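## Task

Scene 2: Unscrew the cap from tube 2 and lay it in cap nest 2 flat, with its open side facing down. Press the blue CYCLE key and do not disturb the cap in its nest until the green lamp lights; the aspirate step happens once only. Afterwards screw that cap back onto tube 2 until it will turn no further. Make sure the caps of tubes 1, 3 and 4 stay on and are tight, and turn any loose one down to its stop. Nothing may count on the gripper holding it at the end. Release everything and move the gripper away (resting on READY or its housing is fine), then press the green READY key until it goes down. Do not press READY if any of these steps was not done correctly.

## Robot and tools

Robot: one six-joint arm (yam_st) with a two-finger parallel gripper. Joints, base outward: waist, shoulder, elbow, wrist pitch, wrist yaw, wrist roll, then the finger gap. The fingers point along the gripper's own +z axis and close along its y axis. The reported end_effector_position is the point between the finger pads, roughly 1 cm short of the tips.

Frame: the scene frame has its origin on the table surface below the arm base, +z up, +x forward, +y to the left when facing along +x. The base may sit slightly tilted. Positions are in metres; orientations are quaternions written w first (qw, qx, qy, qz). The printed hand position can be a little wrong, more so far from the base.

Stations: the decapping station holds tubes 1 to 4 ordered left to right as viewed from the base; the cap tray has nests 1 to 4 in the same order plus an amber lamp (aspirate running) and a green lamp (aspirate finished). CYCLE (blue) and READY (green) share one housing; a key must be pushed in until it switches.

A row is 8 plain numbers: x, y, z, qw, qx, qy, qz, opening. x, y, z and the quaternion form an absolute target pose for the gripper in the scene frame, not an offset. Opening runs from -1 (closed) to +1 (fully open, 0.094 m gap). A target more than 0.6 m from the last reported position along any gripper axis is refused. Each control step the commanded pose is clipped to at most 70 mm and 16 degrees from the measured pose, so long reaches need several calls. Repeat the wanted quaternion in every row rather than copying a drifted one from the result. Friction can leave the hand up to about 31 mm off, and very small commands may do nothing.

Tools:
execute_actions(actions, pictures): actions is a list holding one item or nothing. Empty list: just report state. {"rows": [...], "steps": n}: 1 to 15 rows, each used for one control step of 1/30 s, the last row repeated until n steps (max 15, default 15). {"steps": n} alone: wait until n steps (max 300) have passed since the previous result, your reply time included. pictures (true/false) chooses whether images come back. A refused call moves nothing.
move(target, speed): target is one 8-number row as above (absolute pose plus opening). The gripper follows a straight path lasting 0.5 to 10 s, turning the short way; speed is the path's top speed in m/s, 0.002 to 0.5, default 0.25, with turning capped at twice that in rad/s. The opening is applied when the move starts. It does not avoid obstacles, may overshoot speed near full stretch, and a faster or deeper contact presses harder. Its result adds a move: line giving the ending (done, off_target, moving, held, fault) and limits (paced = pose clipped; held = some steps blocked, after which motion may jump), plus distance from target.
wait(seconds): 0 to 10 s of letting the scene run with no new command.
zoom_image(camera, region): region [x0, y0, x1, y1] in pixels of that camera's last image, at most 504 by 504; cameras cam_head_left, cam_head_right, cam_high, cam_low, cam_wrist, each 504x504.
read_manual(section): only the URDF licence texts.


Results: the state line shows end_effector_position and end_effector_quat_wxyz. Joint positions (rad) and Joint velocities (rad/s) follow joint order, the last value being finger gap in m. grip_measured is the measured opening on the -1..1 command scale (may be off by about 1 mm throughout a scene). To hold something, command about 0.03 below grip_measured; smaller margins grip more gently. A pose unreachable line or HELD marks steps where the clearance check altered or blocked the command. Hand target shows where the controller is heading now. After an action the arm only continues to the last clipped pose, so check the reported pose and send the remainder. Camera calibration is supplied per camera; fixed cameras can be off by a few degrees and millimetres.

Cautions: a FAULT line means the arm was stopped. Holding loads heats motors: MOTOR HOT from 75 °C, a 10 s stop at 90 °C, and at 100 °C the arm drops. Do not knock or place anything off the table; avoid drops, slips, slams and hard pushes. Small objects may occasionally be nudged by outside disturbances. Time taken and reply length both count, so act efficiently and smoothly.

Each tool is called after ">>>" by a JSON object that holds its "op" and its "data".

## Session

>>> {"op": "execute_actions", "data": {"actions": []}}

Scene clock: 0.00 s of 10000.00 s.
end_effector_position=(+0.2881, -0.2708, +0.1858) grip_measured=+1.000 end_effector_quat_wxyz=(+0.082, +0.829, +0.217, +0.508)
Joint positions: [-1.142  1.573  1.065 -0.446 -0.968  1.82   0.094]
Joint velocities: [-0.002 -0.012 -0.007 -0.037  0.007  0.022  0.   ]
Motor temperatures (°C, as the motors report them): [18 23 22 19 18 18]
Hand target: +0.288, -0.271, +0.186; +0.082, +0.829, +0.217, +0.508
camera_calibration (this result's frames):
cam_wrist: T_world_to_cam=[[-0.373971, 0.779149, -0.503063, 0.407329], [-0.20909, 0.457625, 0.864211, 0.0540903], [0.903564, 0.428375, -0.00822588, -0.0461089], [0, 0, 0, 1]] pos_world=[0.205301, -0.322372, 0.157787]

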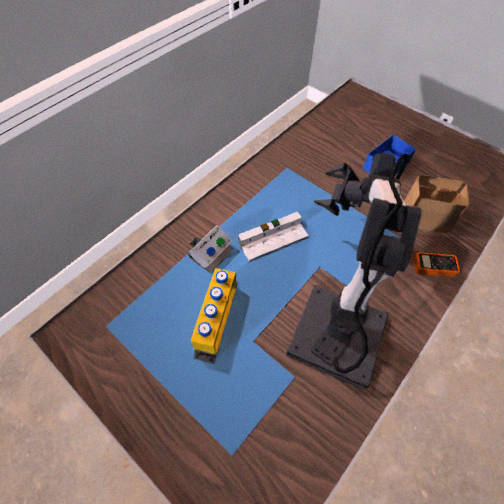

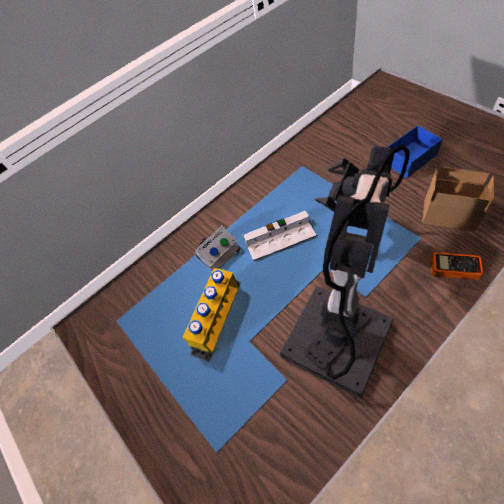

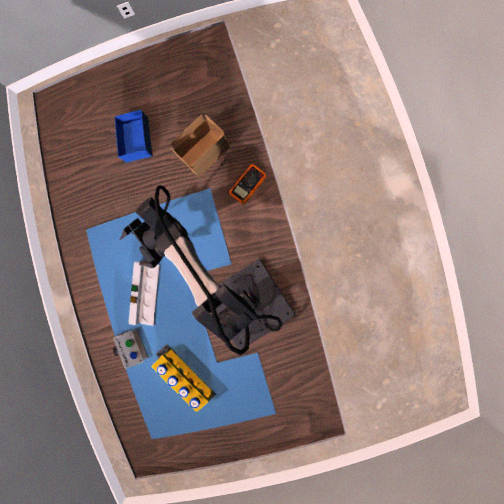

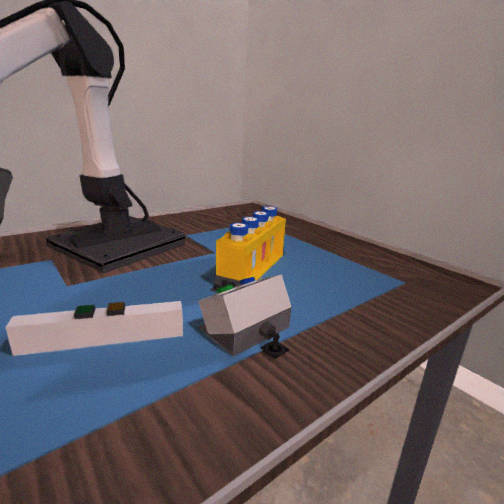

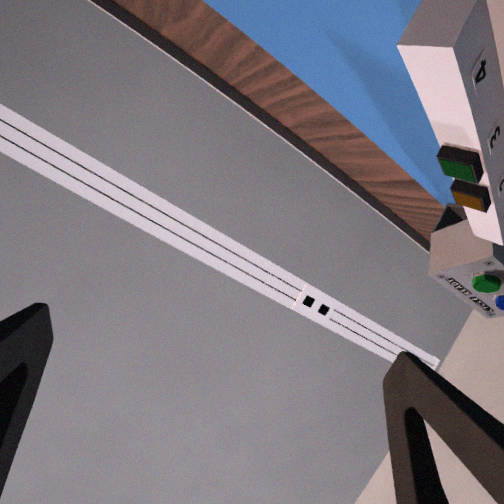

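>>> {"op": "zoom_image", "data": {"camera": "cam_head_left", "region": [170,200,330,360]}}

>>> {"op": "zoom_image", "data": {"camera": "cam_low", "region": [190,190,310,310]}}

Region (170, 200, 330, 360) of cam_head_left's 504x504 image, scaled by 3.150, with more detail than that image has.

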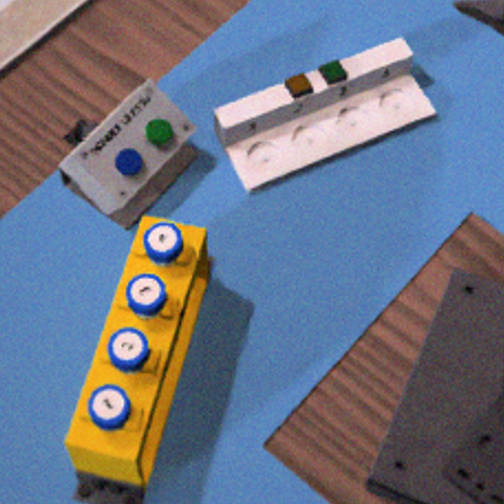

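Region (190, 190, 310, 310) of cam_low's 504x504 image, scaled by 4.200, with more detail than that image has.

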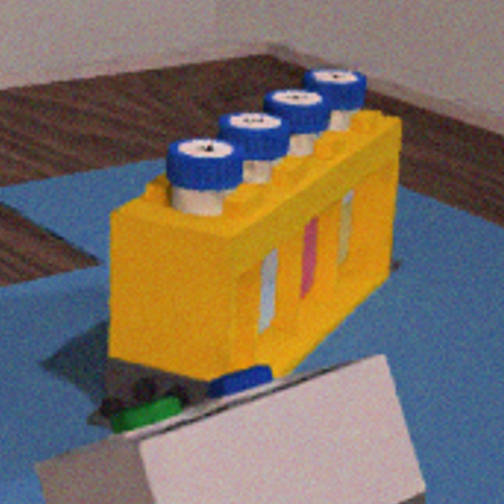

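>>> {"op": "move", "data": {"target": [0.28,0.221,0.20,0,0.5075,0.8616,0,0.1], "speed": 0.3}}

Scene clock: 7.60 s of 10000.00 s.
end_effector_position=(+0.2740, +0.2244, +0.1967) grip_measured=+0.102 end_effector_quat_wxyz=(-0.003, +0.507, +0.862, -0.002)
Joint positions: [ 0.695  1.938  1.891 -1.547  0.032  1.782  0.052]
Joint velocities: [ 0.007 -0.002 -0.002  0.037  0.037 -0.051  0.   ]
Motor temperatures (°C, as the motors report them): [18 24 23 19 18 18]
Hand target: +0.275, +0.224, +0.199; +0.001, +0.509, +0.861, -0.005
Off the commanded pose: 0.008 m, 0 deg.
joint sent to its limit — the command would take joint 4 (wrist pitch) past its lower limit, so that joint was sent only as far as its limit.
move: done
camera_calibration (this result's frames):
cam_wrist: T_world_to_cam=[[-0.754142, -0.655858, 0.0334591, 0.342327], [-0.531366, 0.639348, 0.555773, -0.0766351], [-0.3859, 0.401353, -0.83066, 0.27576], [0, 0, 0, 1]] pos_world=[0.323858, 0.162837, 0.260201]

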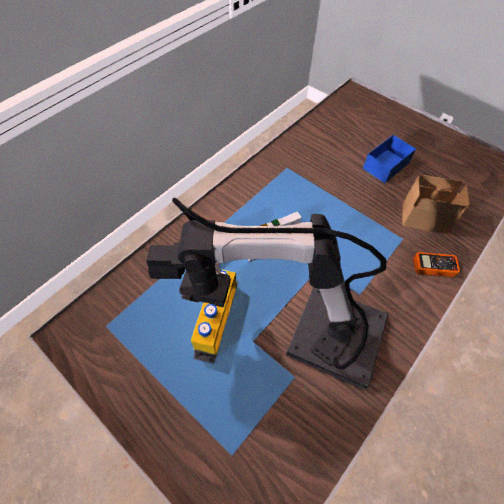

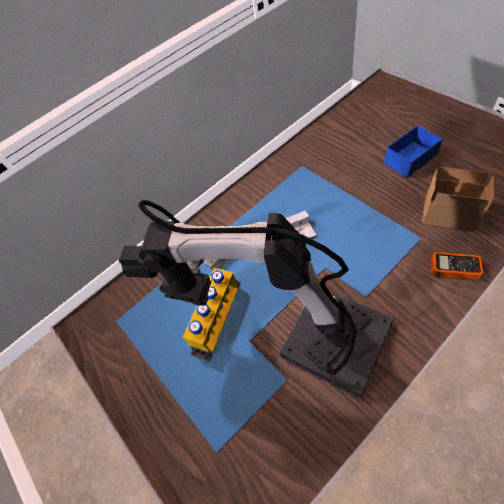

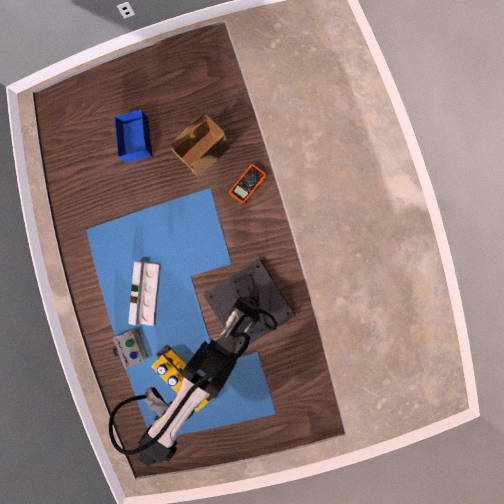

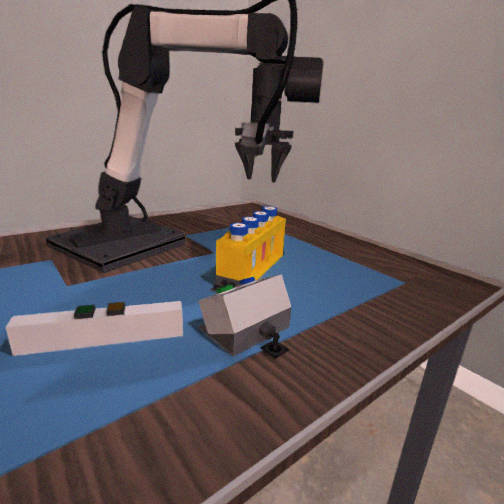

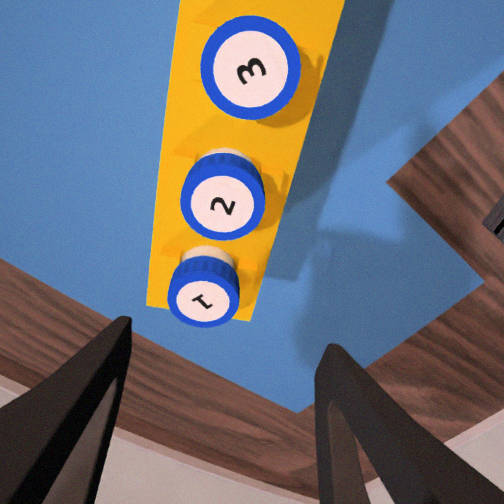

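>>> {"op": "move", "data": {"target": [0.283,0.220,0.135,0,0.5075,0.8616,0,0.1], "speed": 0.1}}

Scene clock: 9.63 s of 10000.00 s.
end_effector_position=(+0.2797, +0.2220, +0.1331) grip_measured=+0.102 end_effector_quat_wxyz=(-0.005, +0.509, +0.861, -0.007)
Joint positions: [ 0.672  1.938  1.638 -1.304  0.032  1.765  0.052]
Joint velocities: [ 0.022 -0.007  0.022 -0.022 -0.037 -0.051 -0.   ]
Motor temperatures (°C, as the motors report them): [18 24 23 19 18 18]
Hand target: +0.282, +0.219, +0.135; -0.000, +0.508, +0.862, -0.000
Off the commanded pose: 0.004 m, 1 deg.
move: done
camera_calibration (this result's frames):
cam_wrist: T_world_to_cam=[[-0.756829, -0.65215, 0.0437069, 0.345754], [-0.523883, 0.645241, 0.556067, -0.0401716], [-0.390841, 0.39795, -0.829987, 0.228212], [0, 0, 0, 1]] pos_world=[0.329826, 0.160587, 0.196639]

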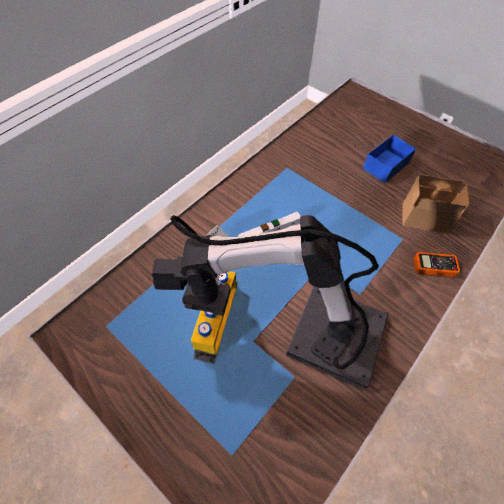

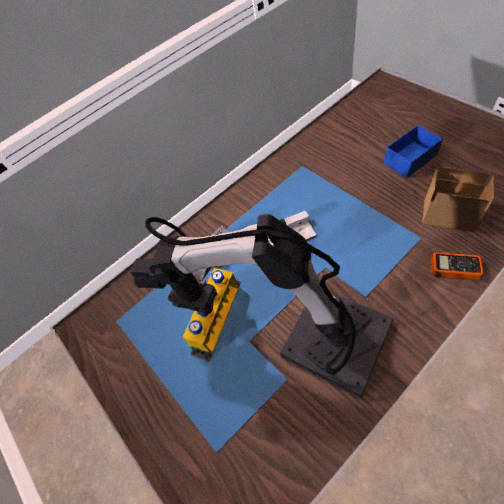

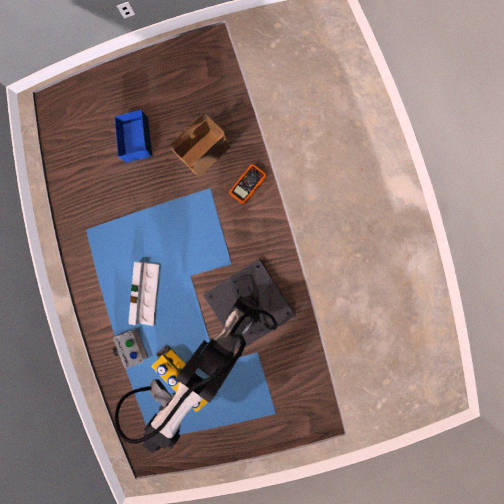

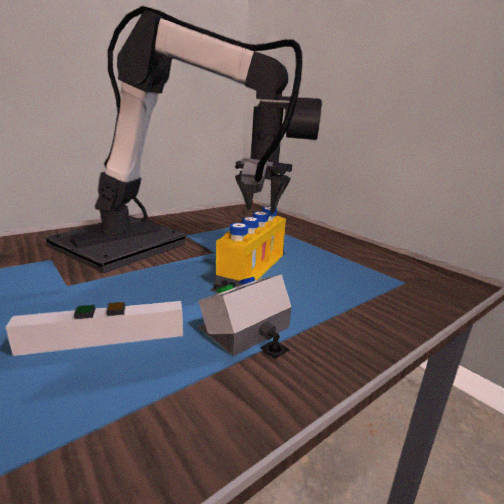

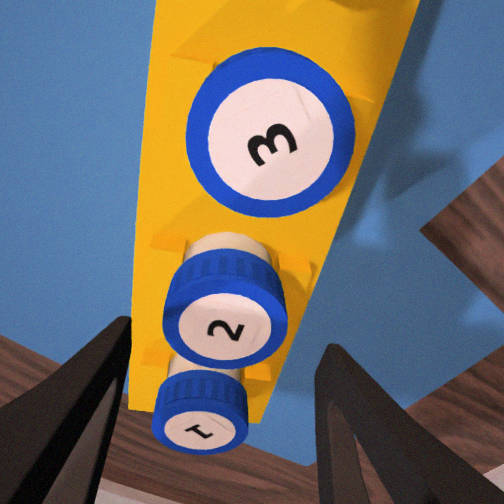

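>>> {"op": "move", "data": {"target": [0.285,0.2195,0.115,0,0.5075,0.8616,0,0.1], "speed": 0.05}}

>>> {"op": "execute_actions", "data": {"actions": [{"rows":[[0.283,0.2205,0.115,0,0.5075,0.8616,0,-0.35]],"steps":15}]}}

Scene clock: 12.33 s of 10000.00 s.
end_effector_position=(+0.2826, +0.2221, +0.1180) grip_measured=+0.102 end_effector_quat_wxyz=(-0.003, +0.509, +0.861, -0.000)
Joint positions: [ 0.666  1.938  1.578 -1.23   0.032  1.758  0.052]
Joint velocities: [-0.007 -0.027 -0.002  0.037  0.066 -0.022  0.   ]
Motor temperatures (°C, as the motors report them): [18 25 24 19 18 18]
Hand target: +0.285, +0.219, +0.115; -0.000, +0.508, +0.862, +0.000
Off the commanded pose: 0.005 m, 0 deg.
move: done
camera_calibration (this result's frames):
cam_wrist: T_world_to_cam=[[-0.757557, -0.652087, 0.0298167, 0.35053], [-0.529433, 0.640501, 0.556291, -0.0276918], [-0.381848, 0.405636, -0.830452, 0.212513], [0, 0, 0, 1]] pos_world=[0.332033, 0.16011, 0.181435]

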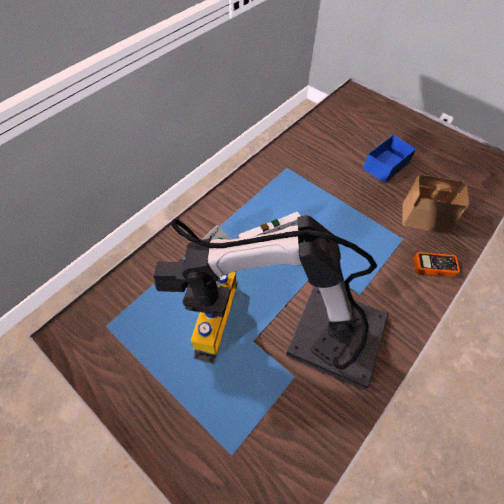

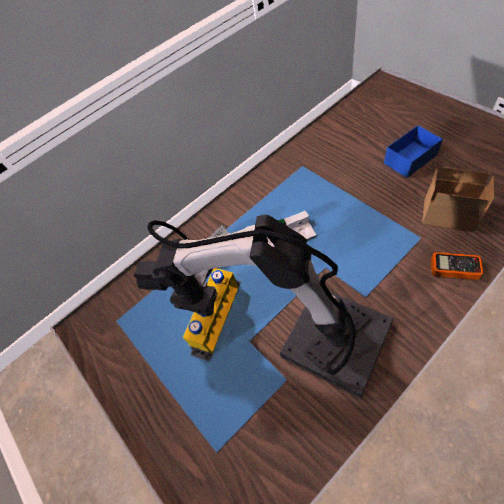

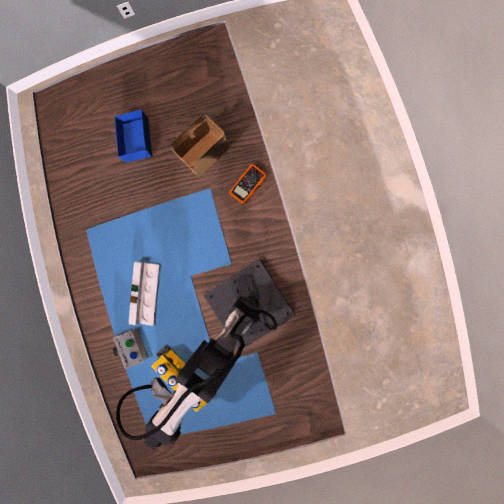

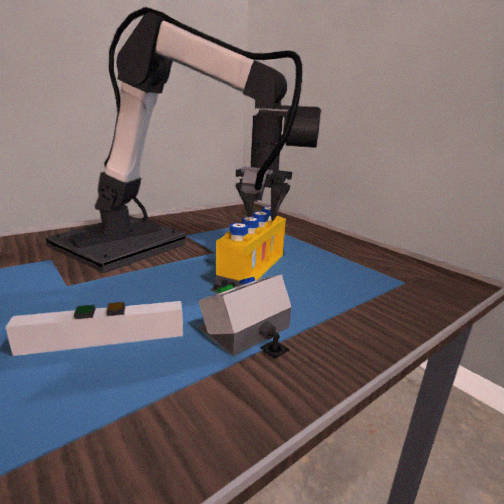

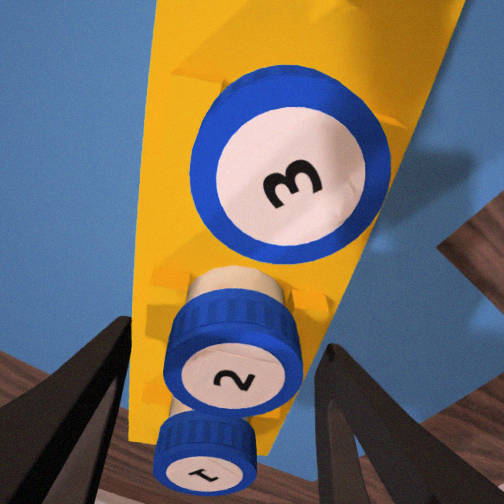

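Scene clock: 12.83 s of 10000.00 s.
end_effector_position=(+0.2816, +0.2214, +0.1175) grip_measured=-0.312 end_effector_quat_wxyz=(-0.004, +0.509, +0.861, -0.003)
Joint positions: [ 0.666  1.938  1.577 -1.233  0.031  1.758  0.032]
Joint velocities: [-0.007  0.012 -0.022  0.081  0.051  0.007  0.001]
Motor temperatures (°C, as the motors report them): [18 25 24 19 18 18]
Hand target: +0.283, +0.220, +0.115; -0.000, +0.508, +0.862, -0.000
Off the commanded pose: 0.003 m, 1 deg.
Steps of this call (steps 1 to 15: all 15 steps of this action). Readings (end_effector_position):
1: (+0.2827, +0.2222, +0.1180)
2: (+0.2820, +0.2217, +0.1179)
4: (+0.2816, +0.2214, +0.1175)
8: (+0.2816, +0.2214, +0.1175)
15: the state above
camera_calibration (this result's frames):
cam_wrist: T_world_to_cam=[[-0.757052, -0.65243, 0.034751, 0.348632], [-0.527396, 0.641632, 0.556922, -0.0284517], [-0.38565, 0.403291, -0.829838, 0.213511], [0, 0, 0, 1]] pos_world=[0.331268, 0.159606, 0.18091]

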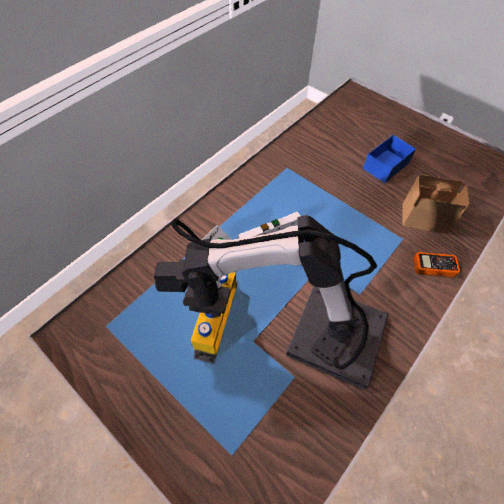

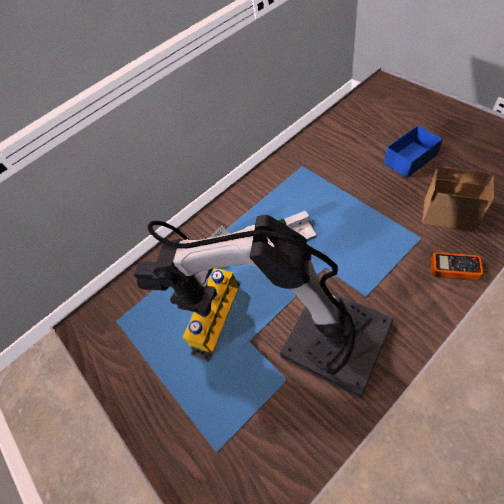

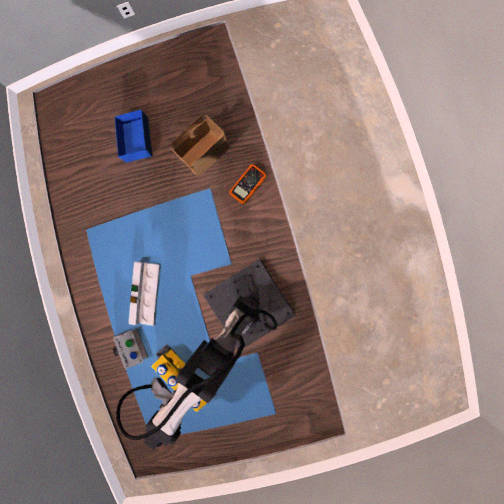

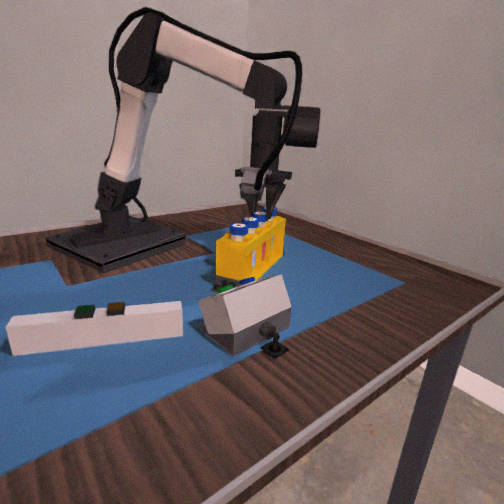

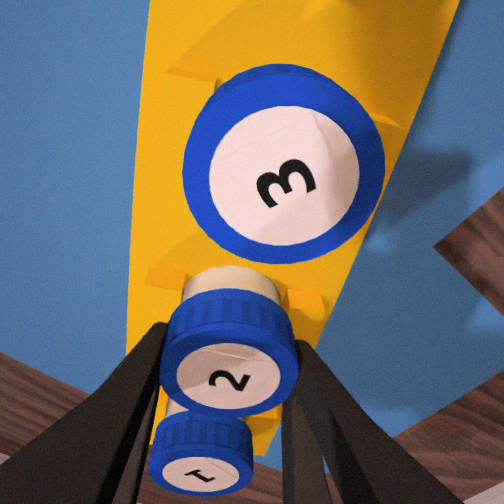

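>>> {"op": "move", "data": {"target": [0.2816,0.2212,0.119,0,-0.3907,0.9205,0,-0.35], "speed": 0.5}}

>>> {"op": "move", "data": {"target": [0.2816,0.2212,0.121,0,-0.9744,0.225,0,-0.35], "speed": 0.5}}

Scene clock: 16.27 s of 10000.00 s.
end_effector_position=(+0.2812, +0.2194, +0.1181) grip_measured=-0.312 end_effector_quat_wxyz=(-0.006, -0.383, +0.924, -0.002)
Joint positions: [ 0.666  1.936  1.577 -1.239  0.039 -0.094  0.032]
Joint velocities: [ 0.002  0.012 -0.002 -0.022 -0.022  0.022  0.001]
Motor temperatures (°C, as the motors report them): [18 26 24 19 18 18]
Hand target: +0.282, +0.221, +0.119; +0.000, -0.391, +0.921, -0.000
Off the commanded pose: 0.002 m, 1 deg.
move: done
camera_calibration (this result's frames):
cam_wrist: T_world_to_cam=[[0.837361, -0.546103, 0.0244353, -0.123463], [-0.463295, -0.685244, 0.561959, 0.244767], [-0.290143, -0.481883, -0.826804, 0.381715], [0, 0, 0, 1]] pos_world=[0.327535, 0.284243, 0.181071]

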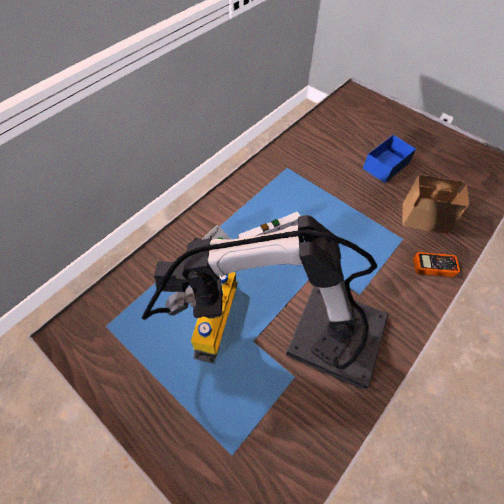

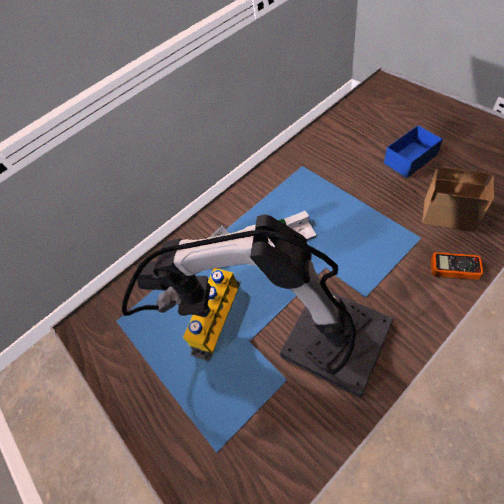

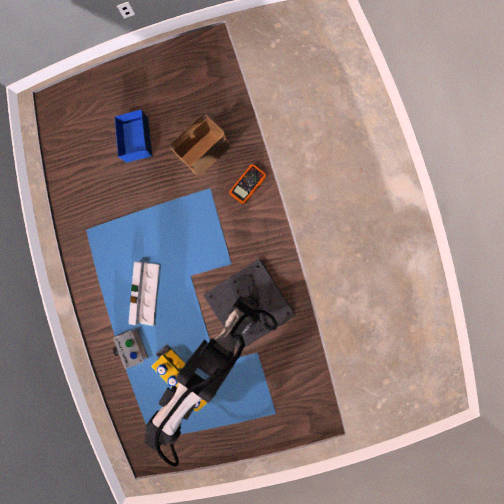

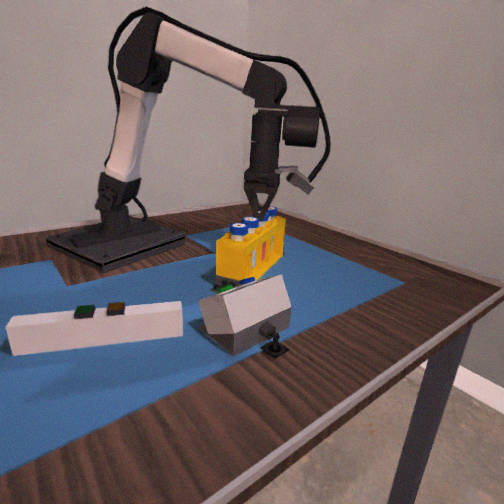

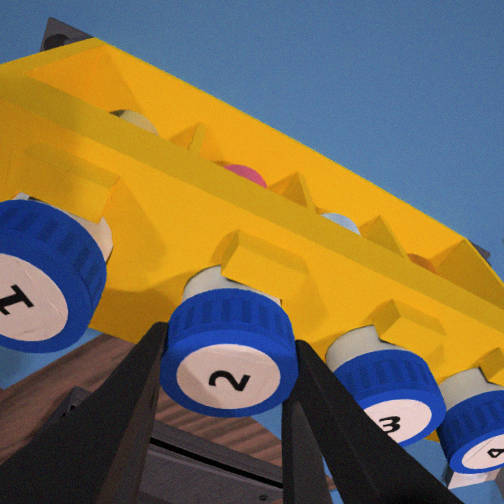

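Scene clock: 18.93 s of 10000.00 s.
end_effector_position=(+0.2832, +0.2194, +0.1190) grip_measured=-0.312 end_effector_quat_wxyz=(+0.004, +0.972, -0.234, +0.002)
Joint positions: [ 0.666  1.934  1.577 -1.233  0.046 -1.978  0.032]
Joint velocities: [-0.012 -0.002  0.002 -0.007  0.037 -0.037  0.   ]
Motor temperatures (°C, as the motors report them): [18 27 24 19 18 18]
Hand target: +0.282, +0.221, +0.121; +0.000, +0.974, -0.225, +0.000
Off the commanded pose: 0.003 m, 1 deg.
move: done
camera_calibration (this result's frames):
cam_wrist: T_world_to_cam=[[0.261974, 0.96489, 0.0189052, -0.293038], [0.799478, -0.227953, 0.555762, -0.212061], [0.540559, -0.130481, -0.831126, 0.0711743], [0, 0, 0, 1]] pos_world=[0.207832, 0.243696, 0.18255]

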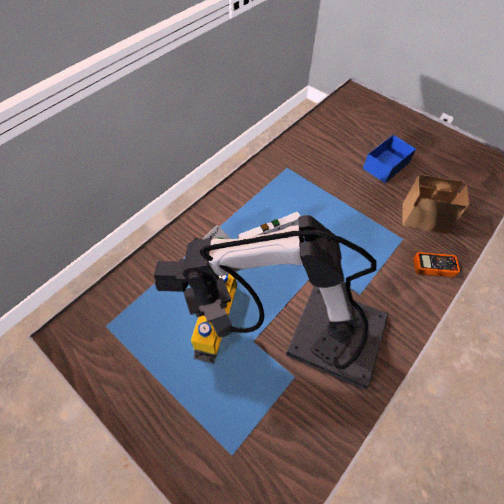

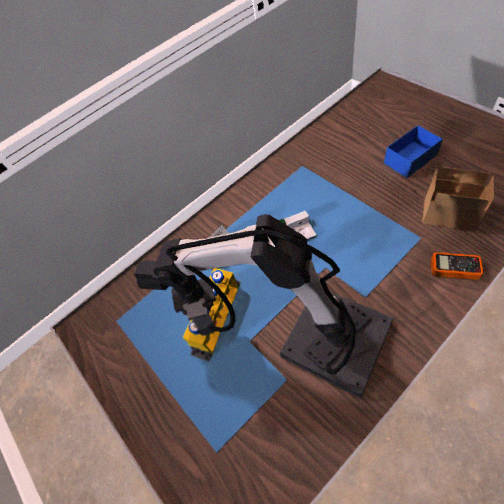

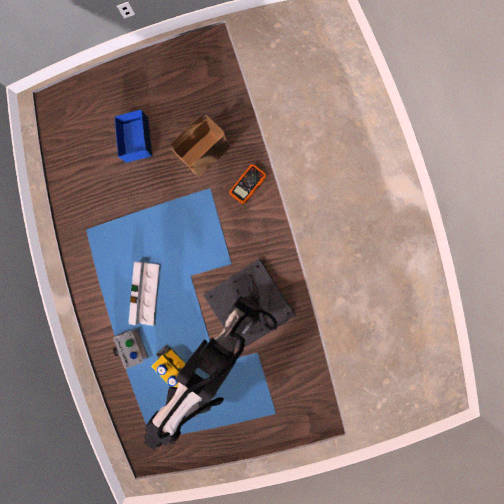

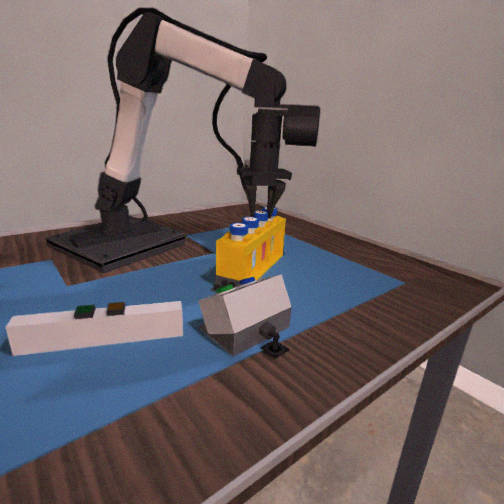

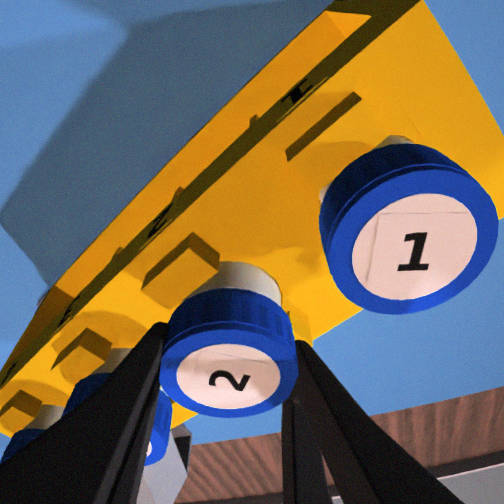

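>>> {"op": "execute_actions", "data": {"actions": [{"rows":[[0.2822,0.2202,0.119,0,-0.9744,0.225,0,-0.18]],"steps":6}], "pictures": false}}

>>> {"op": "move", "data": {"target": [0.2822,0.2202,0.119,0,-0.342,0.94,0,-0.18], "speed": 0.5}}

>>> {"op": "move", "data": {"target": [0.2822,0.2202,0.119,0,0.6018,0.7986,0,-0.18], "speed": 0.5}}

>>> {"op": "execute_actions", "data": {"actions": [{"rows":[[0.2822,0.2202,0.119,0,0.6018,0.7986,0,-0.35]],"steps":8}], "pictures": false}}

>>> {"op": "move", "data": {"target": [0.2822,0.2202,0.123,0,-0.342,0.94,0,-0.35], "speed": 0.5}}

>>> {"op": "move", "data": {"target": [0.2822,0.2202,0.128,0,-0.9744,0.225,0,-0.35], "speed": 0.5}}

Scene clock: 21.47 s of 10000.00 s.
end_effector_position=(+0.2834, +0.2196, +0.1192) grip_measured=-0.182 end_effector_quat_wxyz=(+0.004, +0.973, -0.231, +0.002)
Joint positions: [ 0.666  1.933  1.577 -1.232  0.045 -1.986  0.038]
Joint velocities: [-0.017  0.022  0.007  0.007 -0.139  0.007 -0.   ]
Motor temperatures (°C, as the motors report them): [18 27 24 19 18 18]
Hand target: +0.282, +0.220, +0.119; +0.000, +0.974, -0.225, -0.000
Off the commanded pose: 0.001 m, 1 deg.
Steps of this call (steps 1 to 70: nothing new was sent; steps 71 to 76: all 6 steps of this action). Readings (end_effector_position):
71: (+0.2834, +0.2196, +0.1192)
72: (+0.2834, +0.2196, +0.1192)
74: (+0.2834, +0.2196, +0.1192)
76: the state above

Scene clock: 24.43 s of 10000.00 s.
end_effector_position=(+0.2828, +0.2203, +0.1192) grip_measured=-0.182 end_effector_quat_wxyz=(-0.001, -0.348, +0.937, -0.002)
Joint positions: [ 0.666  1.933  1.577 -1.232  0.04  -0.021  0.038]
Joint velocities: [-0.007  0.017  0.002 -0.051 -0.007 -0.066  0.   ]
Motor temperatures (°C, as the motors report them): [18 28 24 19 18 18]
Hand target: +0.282, +0.220, +0.119; -0.000, -0.342, +0.940, +0.000
Off the commanded pose: 0.001 m, 1 deg.
move: done
camera_calibration (this result's frames):
cam_wrist: T_world_to_cam=[[0.79469, -0.606319, 0.0290797, -0.0995218], [-0.517592, -0.651813, 0.554291, 0.254421], [-0.317123, -0.455541, -0.831815, 0.385861], [0, 0, 0, 1]] pos_world=[0.333141, 0.281269, 0.182835]

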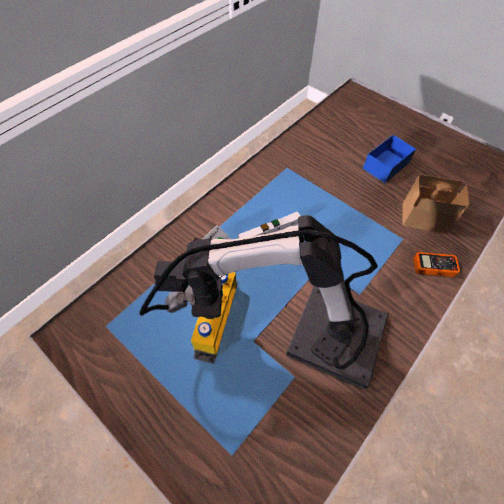

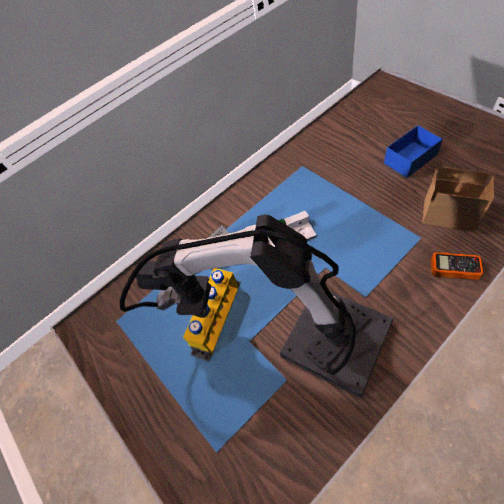

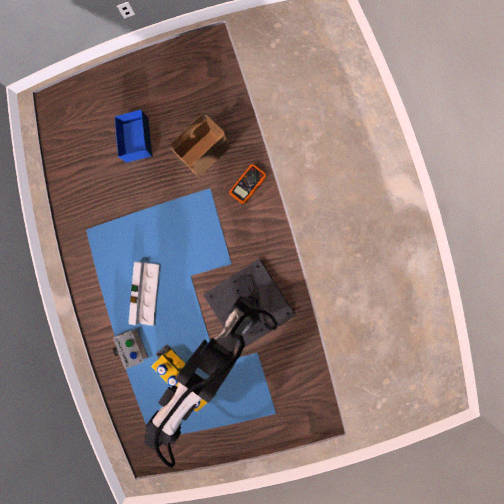

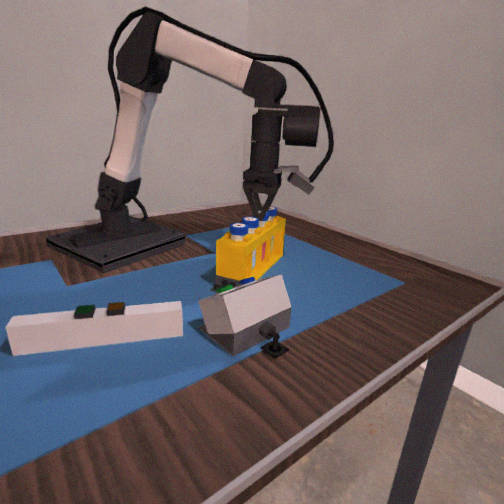

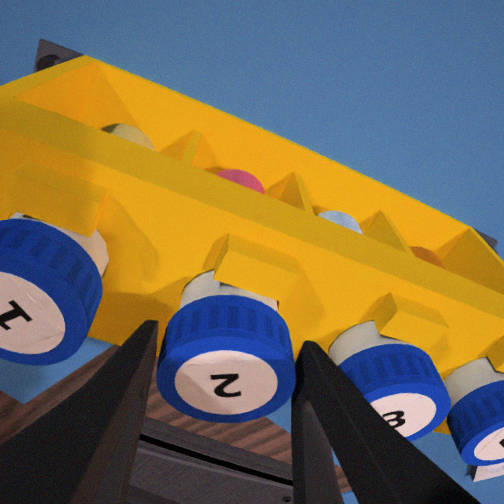

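Scene clock: 27.20 s of 10000.00 s.
end_effector_position=(+0.2824, +0.2207, +0.1192) grip_measured=-0.182 end_effector_quat_wxyz=(-0.001, +0.596, +0.803, -0.001)
Joint positions: [ 0.666  1.933  1.577 -1.232  0.037  1.969  0.038]
Joint velocities: [-0.002  0.002  0.007 -0.037 -0.007  0.022  0.001]
Motor temperatures (°C, as the motors report them): [18 29 25 19 18 18]
Hand target: +0.282, +0.220, +0.119; -0.000, +0.602, +0.799, -0.000
Off the commanded pose: 0.001 m, 1 deg.
move: done
camera_calibration (this result's frames):
cam_wrist: T_world_to_cam=[[-0.877208, -0.479197, 0.0296143, 0.34507], [-0.385427, 0.739649, 0.551694, -0.0896231], [-0.286274, 0.472536, -0.833521, 0.172588], [0, 0, 0, 1]] pos_world=[0.317563, 0.150092, 0.183081]

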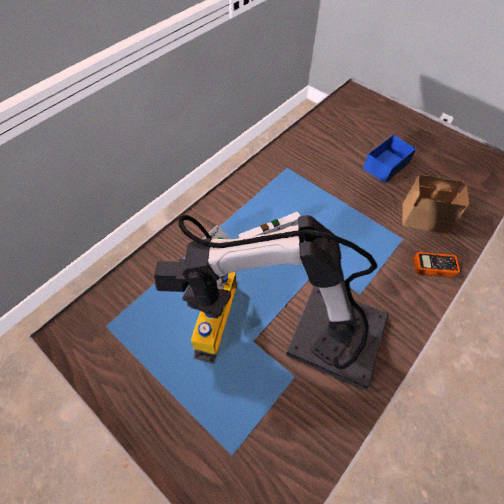

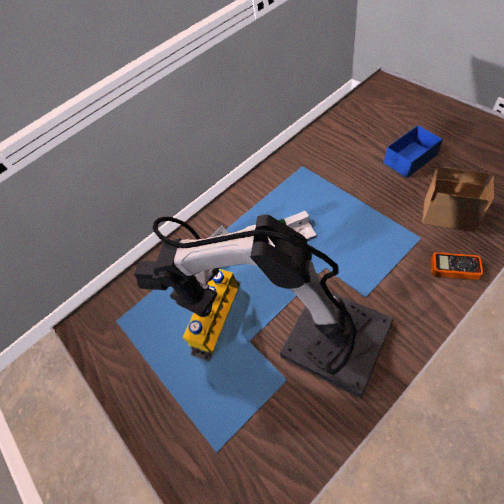

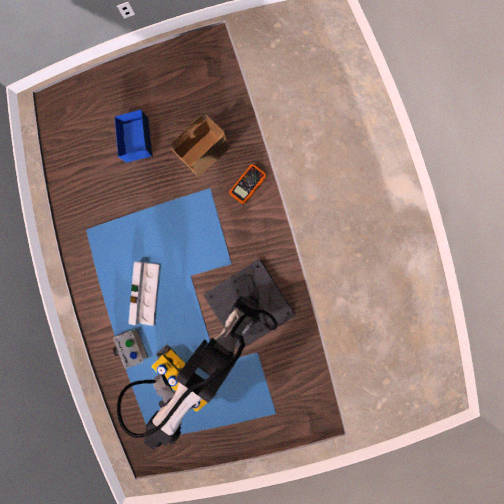

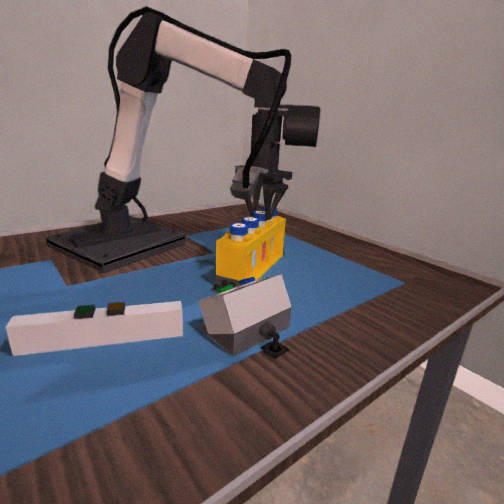

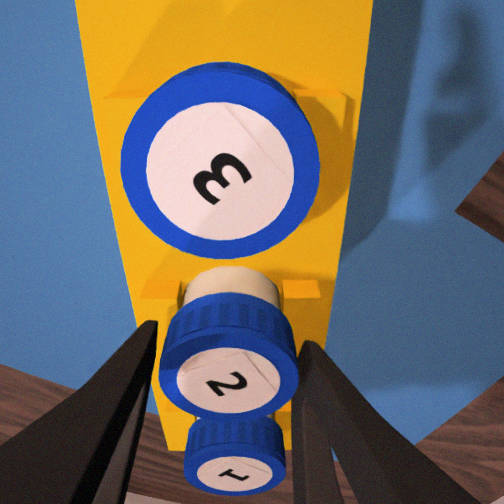

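Scene clock: 27.47 s of 10000.00 s.
end_effector_position=(+0.2823, +0.2207, +0.1192) grip_measured=-0.310 end_effector_quat_wxyz=(-0.001, +0.597, +0.802, -0.001)
Joint positions: [ 0.666  1.933  1.577 -1.233  0.036  1.971  0.032]
Joint velocities: [-0.002 -0.022 -0.017  0.051 -0.007 -0.022  0.   ]
Motor temperatures (°C, as the motors report them): [18 29 25 19 18 18]
Hand target: +0.282, +0.220, +0.119; +0.000, +0.602, +0.799, +0.000
Off the commanded pose: 0.001 m, 1 deg.
Steps of this call (steps 1 to 8: all 8 steps of this action). Readings (end_effector_position):
1: (+0.2824, +0.2207, +0.1192)
2: (+0.2823, +0.2207, +0.1192)
4: (+0.2823, +0.2207, +0.1192)
8: the state above

Scene clock: 30.43 s of 10000.00 s.
end_effector_position=(+0.2822, +0.2201, +0.1192) grip_measured=-0.311 end_effector_quat_wxyz=(-0.002, -0.335, +0.942, -0.002)
Joint positions: [ 0.666  1.933  1.577 -1.234  0.039  0.008  0.032]
Joint velocities: [ 0.012 -0.002 -0.017 -0.007  0.051 -0.007  0.   ]
Motor temperatures (°C, as the motors report them): [18 29 25 19 18 18]
Hand target: +0.282, +0.220, +0.123; -0.000, -0.342, +0.940, +0.000
Off the commanded pose: 0.004 m, 1 deg.
move: done
camera_calibration (this result's frames):
cam_wrist: T_world_to_cam=[[0.777138, -0.628724, 0.0275949, -0.0891421], [-0.534652, -0.636459, 0.555938, 0.255236], [-0.331969, -0.446794, -0.830766, 0.38773], [0, 0, 0, 1]] pos_world=[0.334453, 0.279637, 0.182678]

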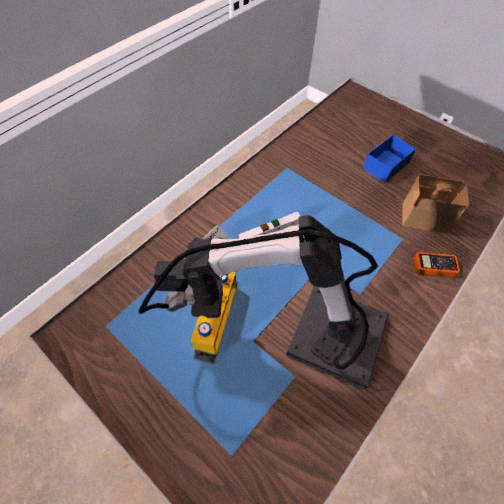

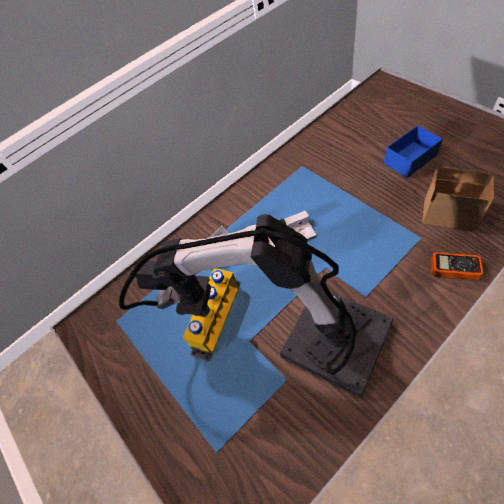

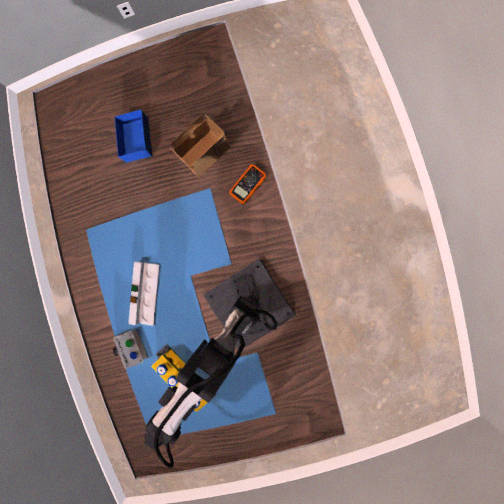

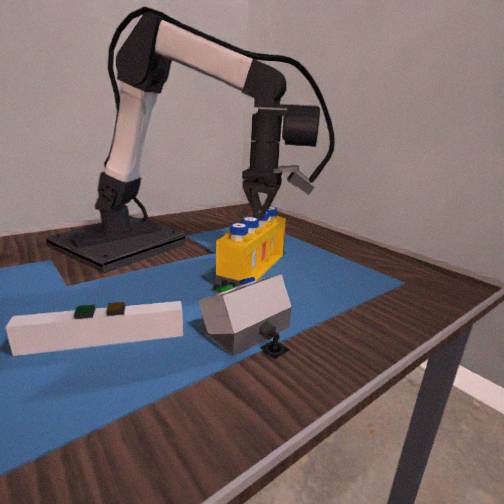

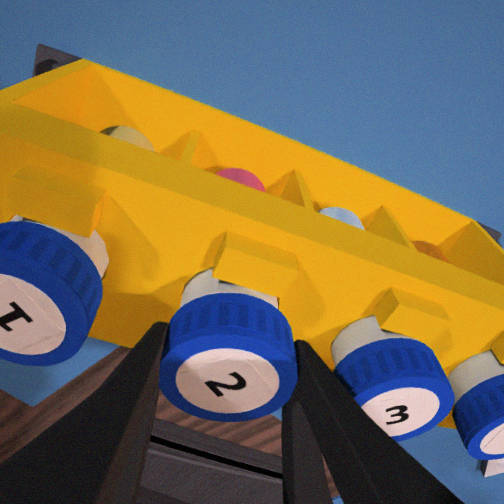

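Scene clock: 33.20 s of 10000.00 s.
end_effector_position=(+0.2821, +0.2197, +0.1210) grip_measured=-0.311 end_effector_quat_wxyz=(+0.003, +0.973, -0.231, -0.001)
Joint positions: [ 0.666  1.933  1.584 -1.244  0.04  -1.984  0.032]
Joint velocities: [ 0.007 -0.002  0.002 -0.022 -0.037 -0.037 -0.001]
Motor temperatures (°C, as the motors report them): [18 30 25 19 18 18]
Hand target: +0.282, +0.220, +0.128; +0.000, +0.974, -0.225, +0.000
Off the commanded pose: 0.007 m, 1 deg.
move: done
camera_calibration (this result's frames):
cam_wrist: T_world_to_cam=[[0.256861, 0.966243, 0.0199462, -0.292082], [0.804179, -0.225134, 0.5501, -0.213425], [0.536021, -0.125259, -0.83486, 0.0740301], [0, 0, 0, 1]] pos_world=[0.206974, 0.243445, 0.185036]

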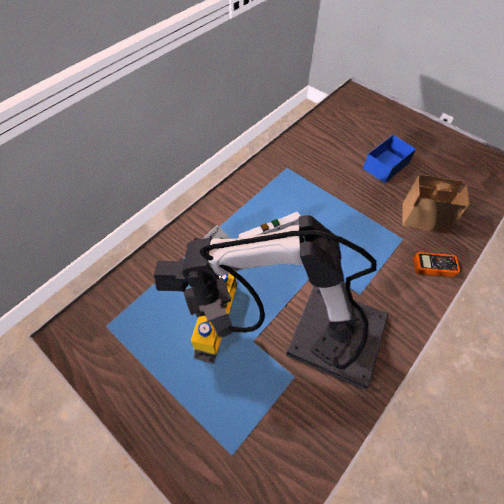

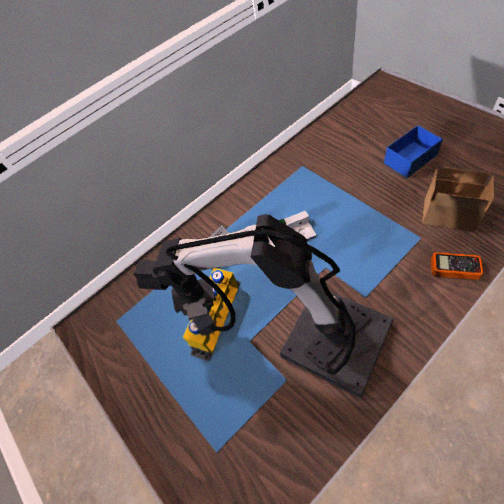

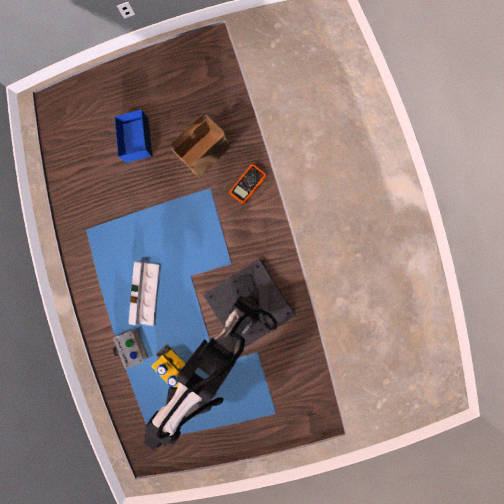

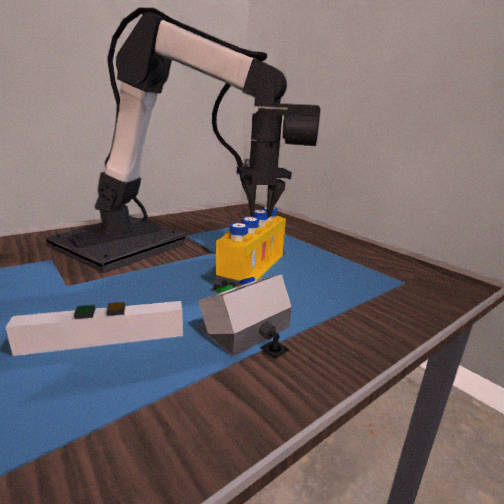

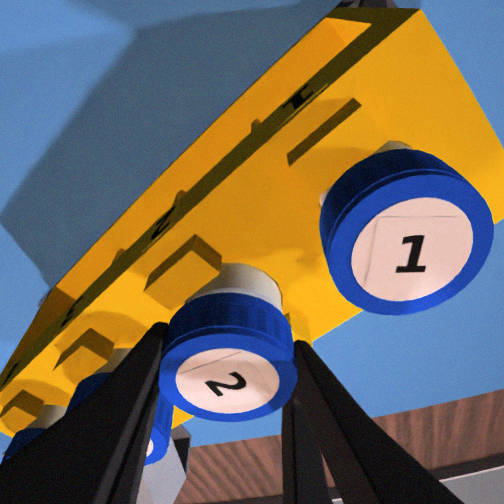

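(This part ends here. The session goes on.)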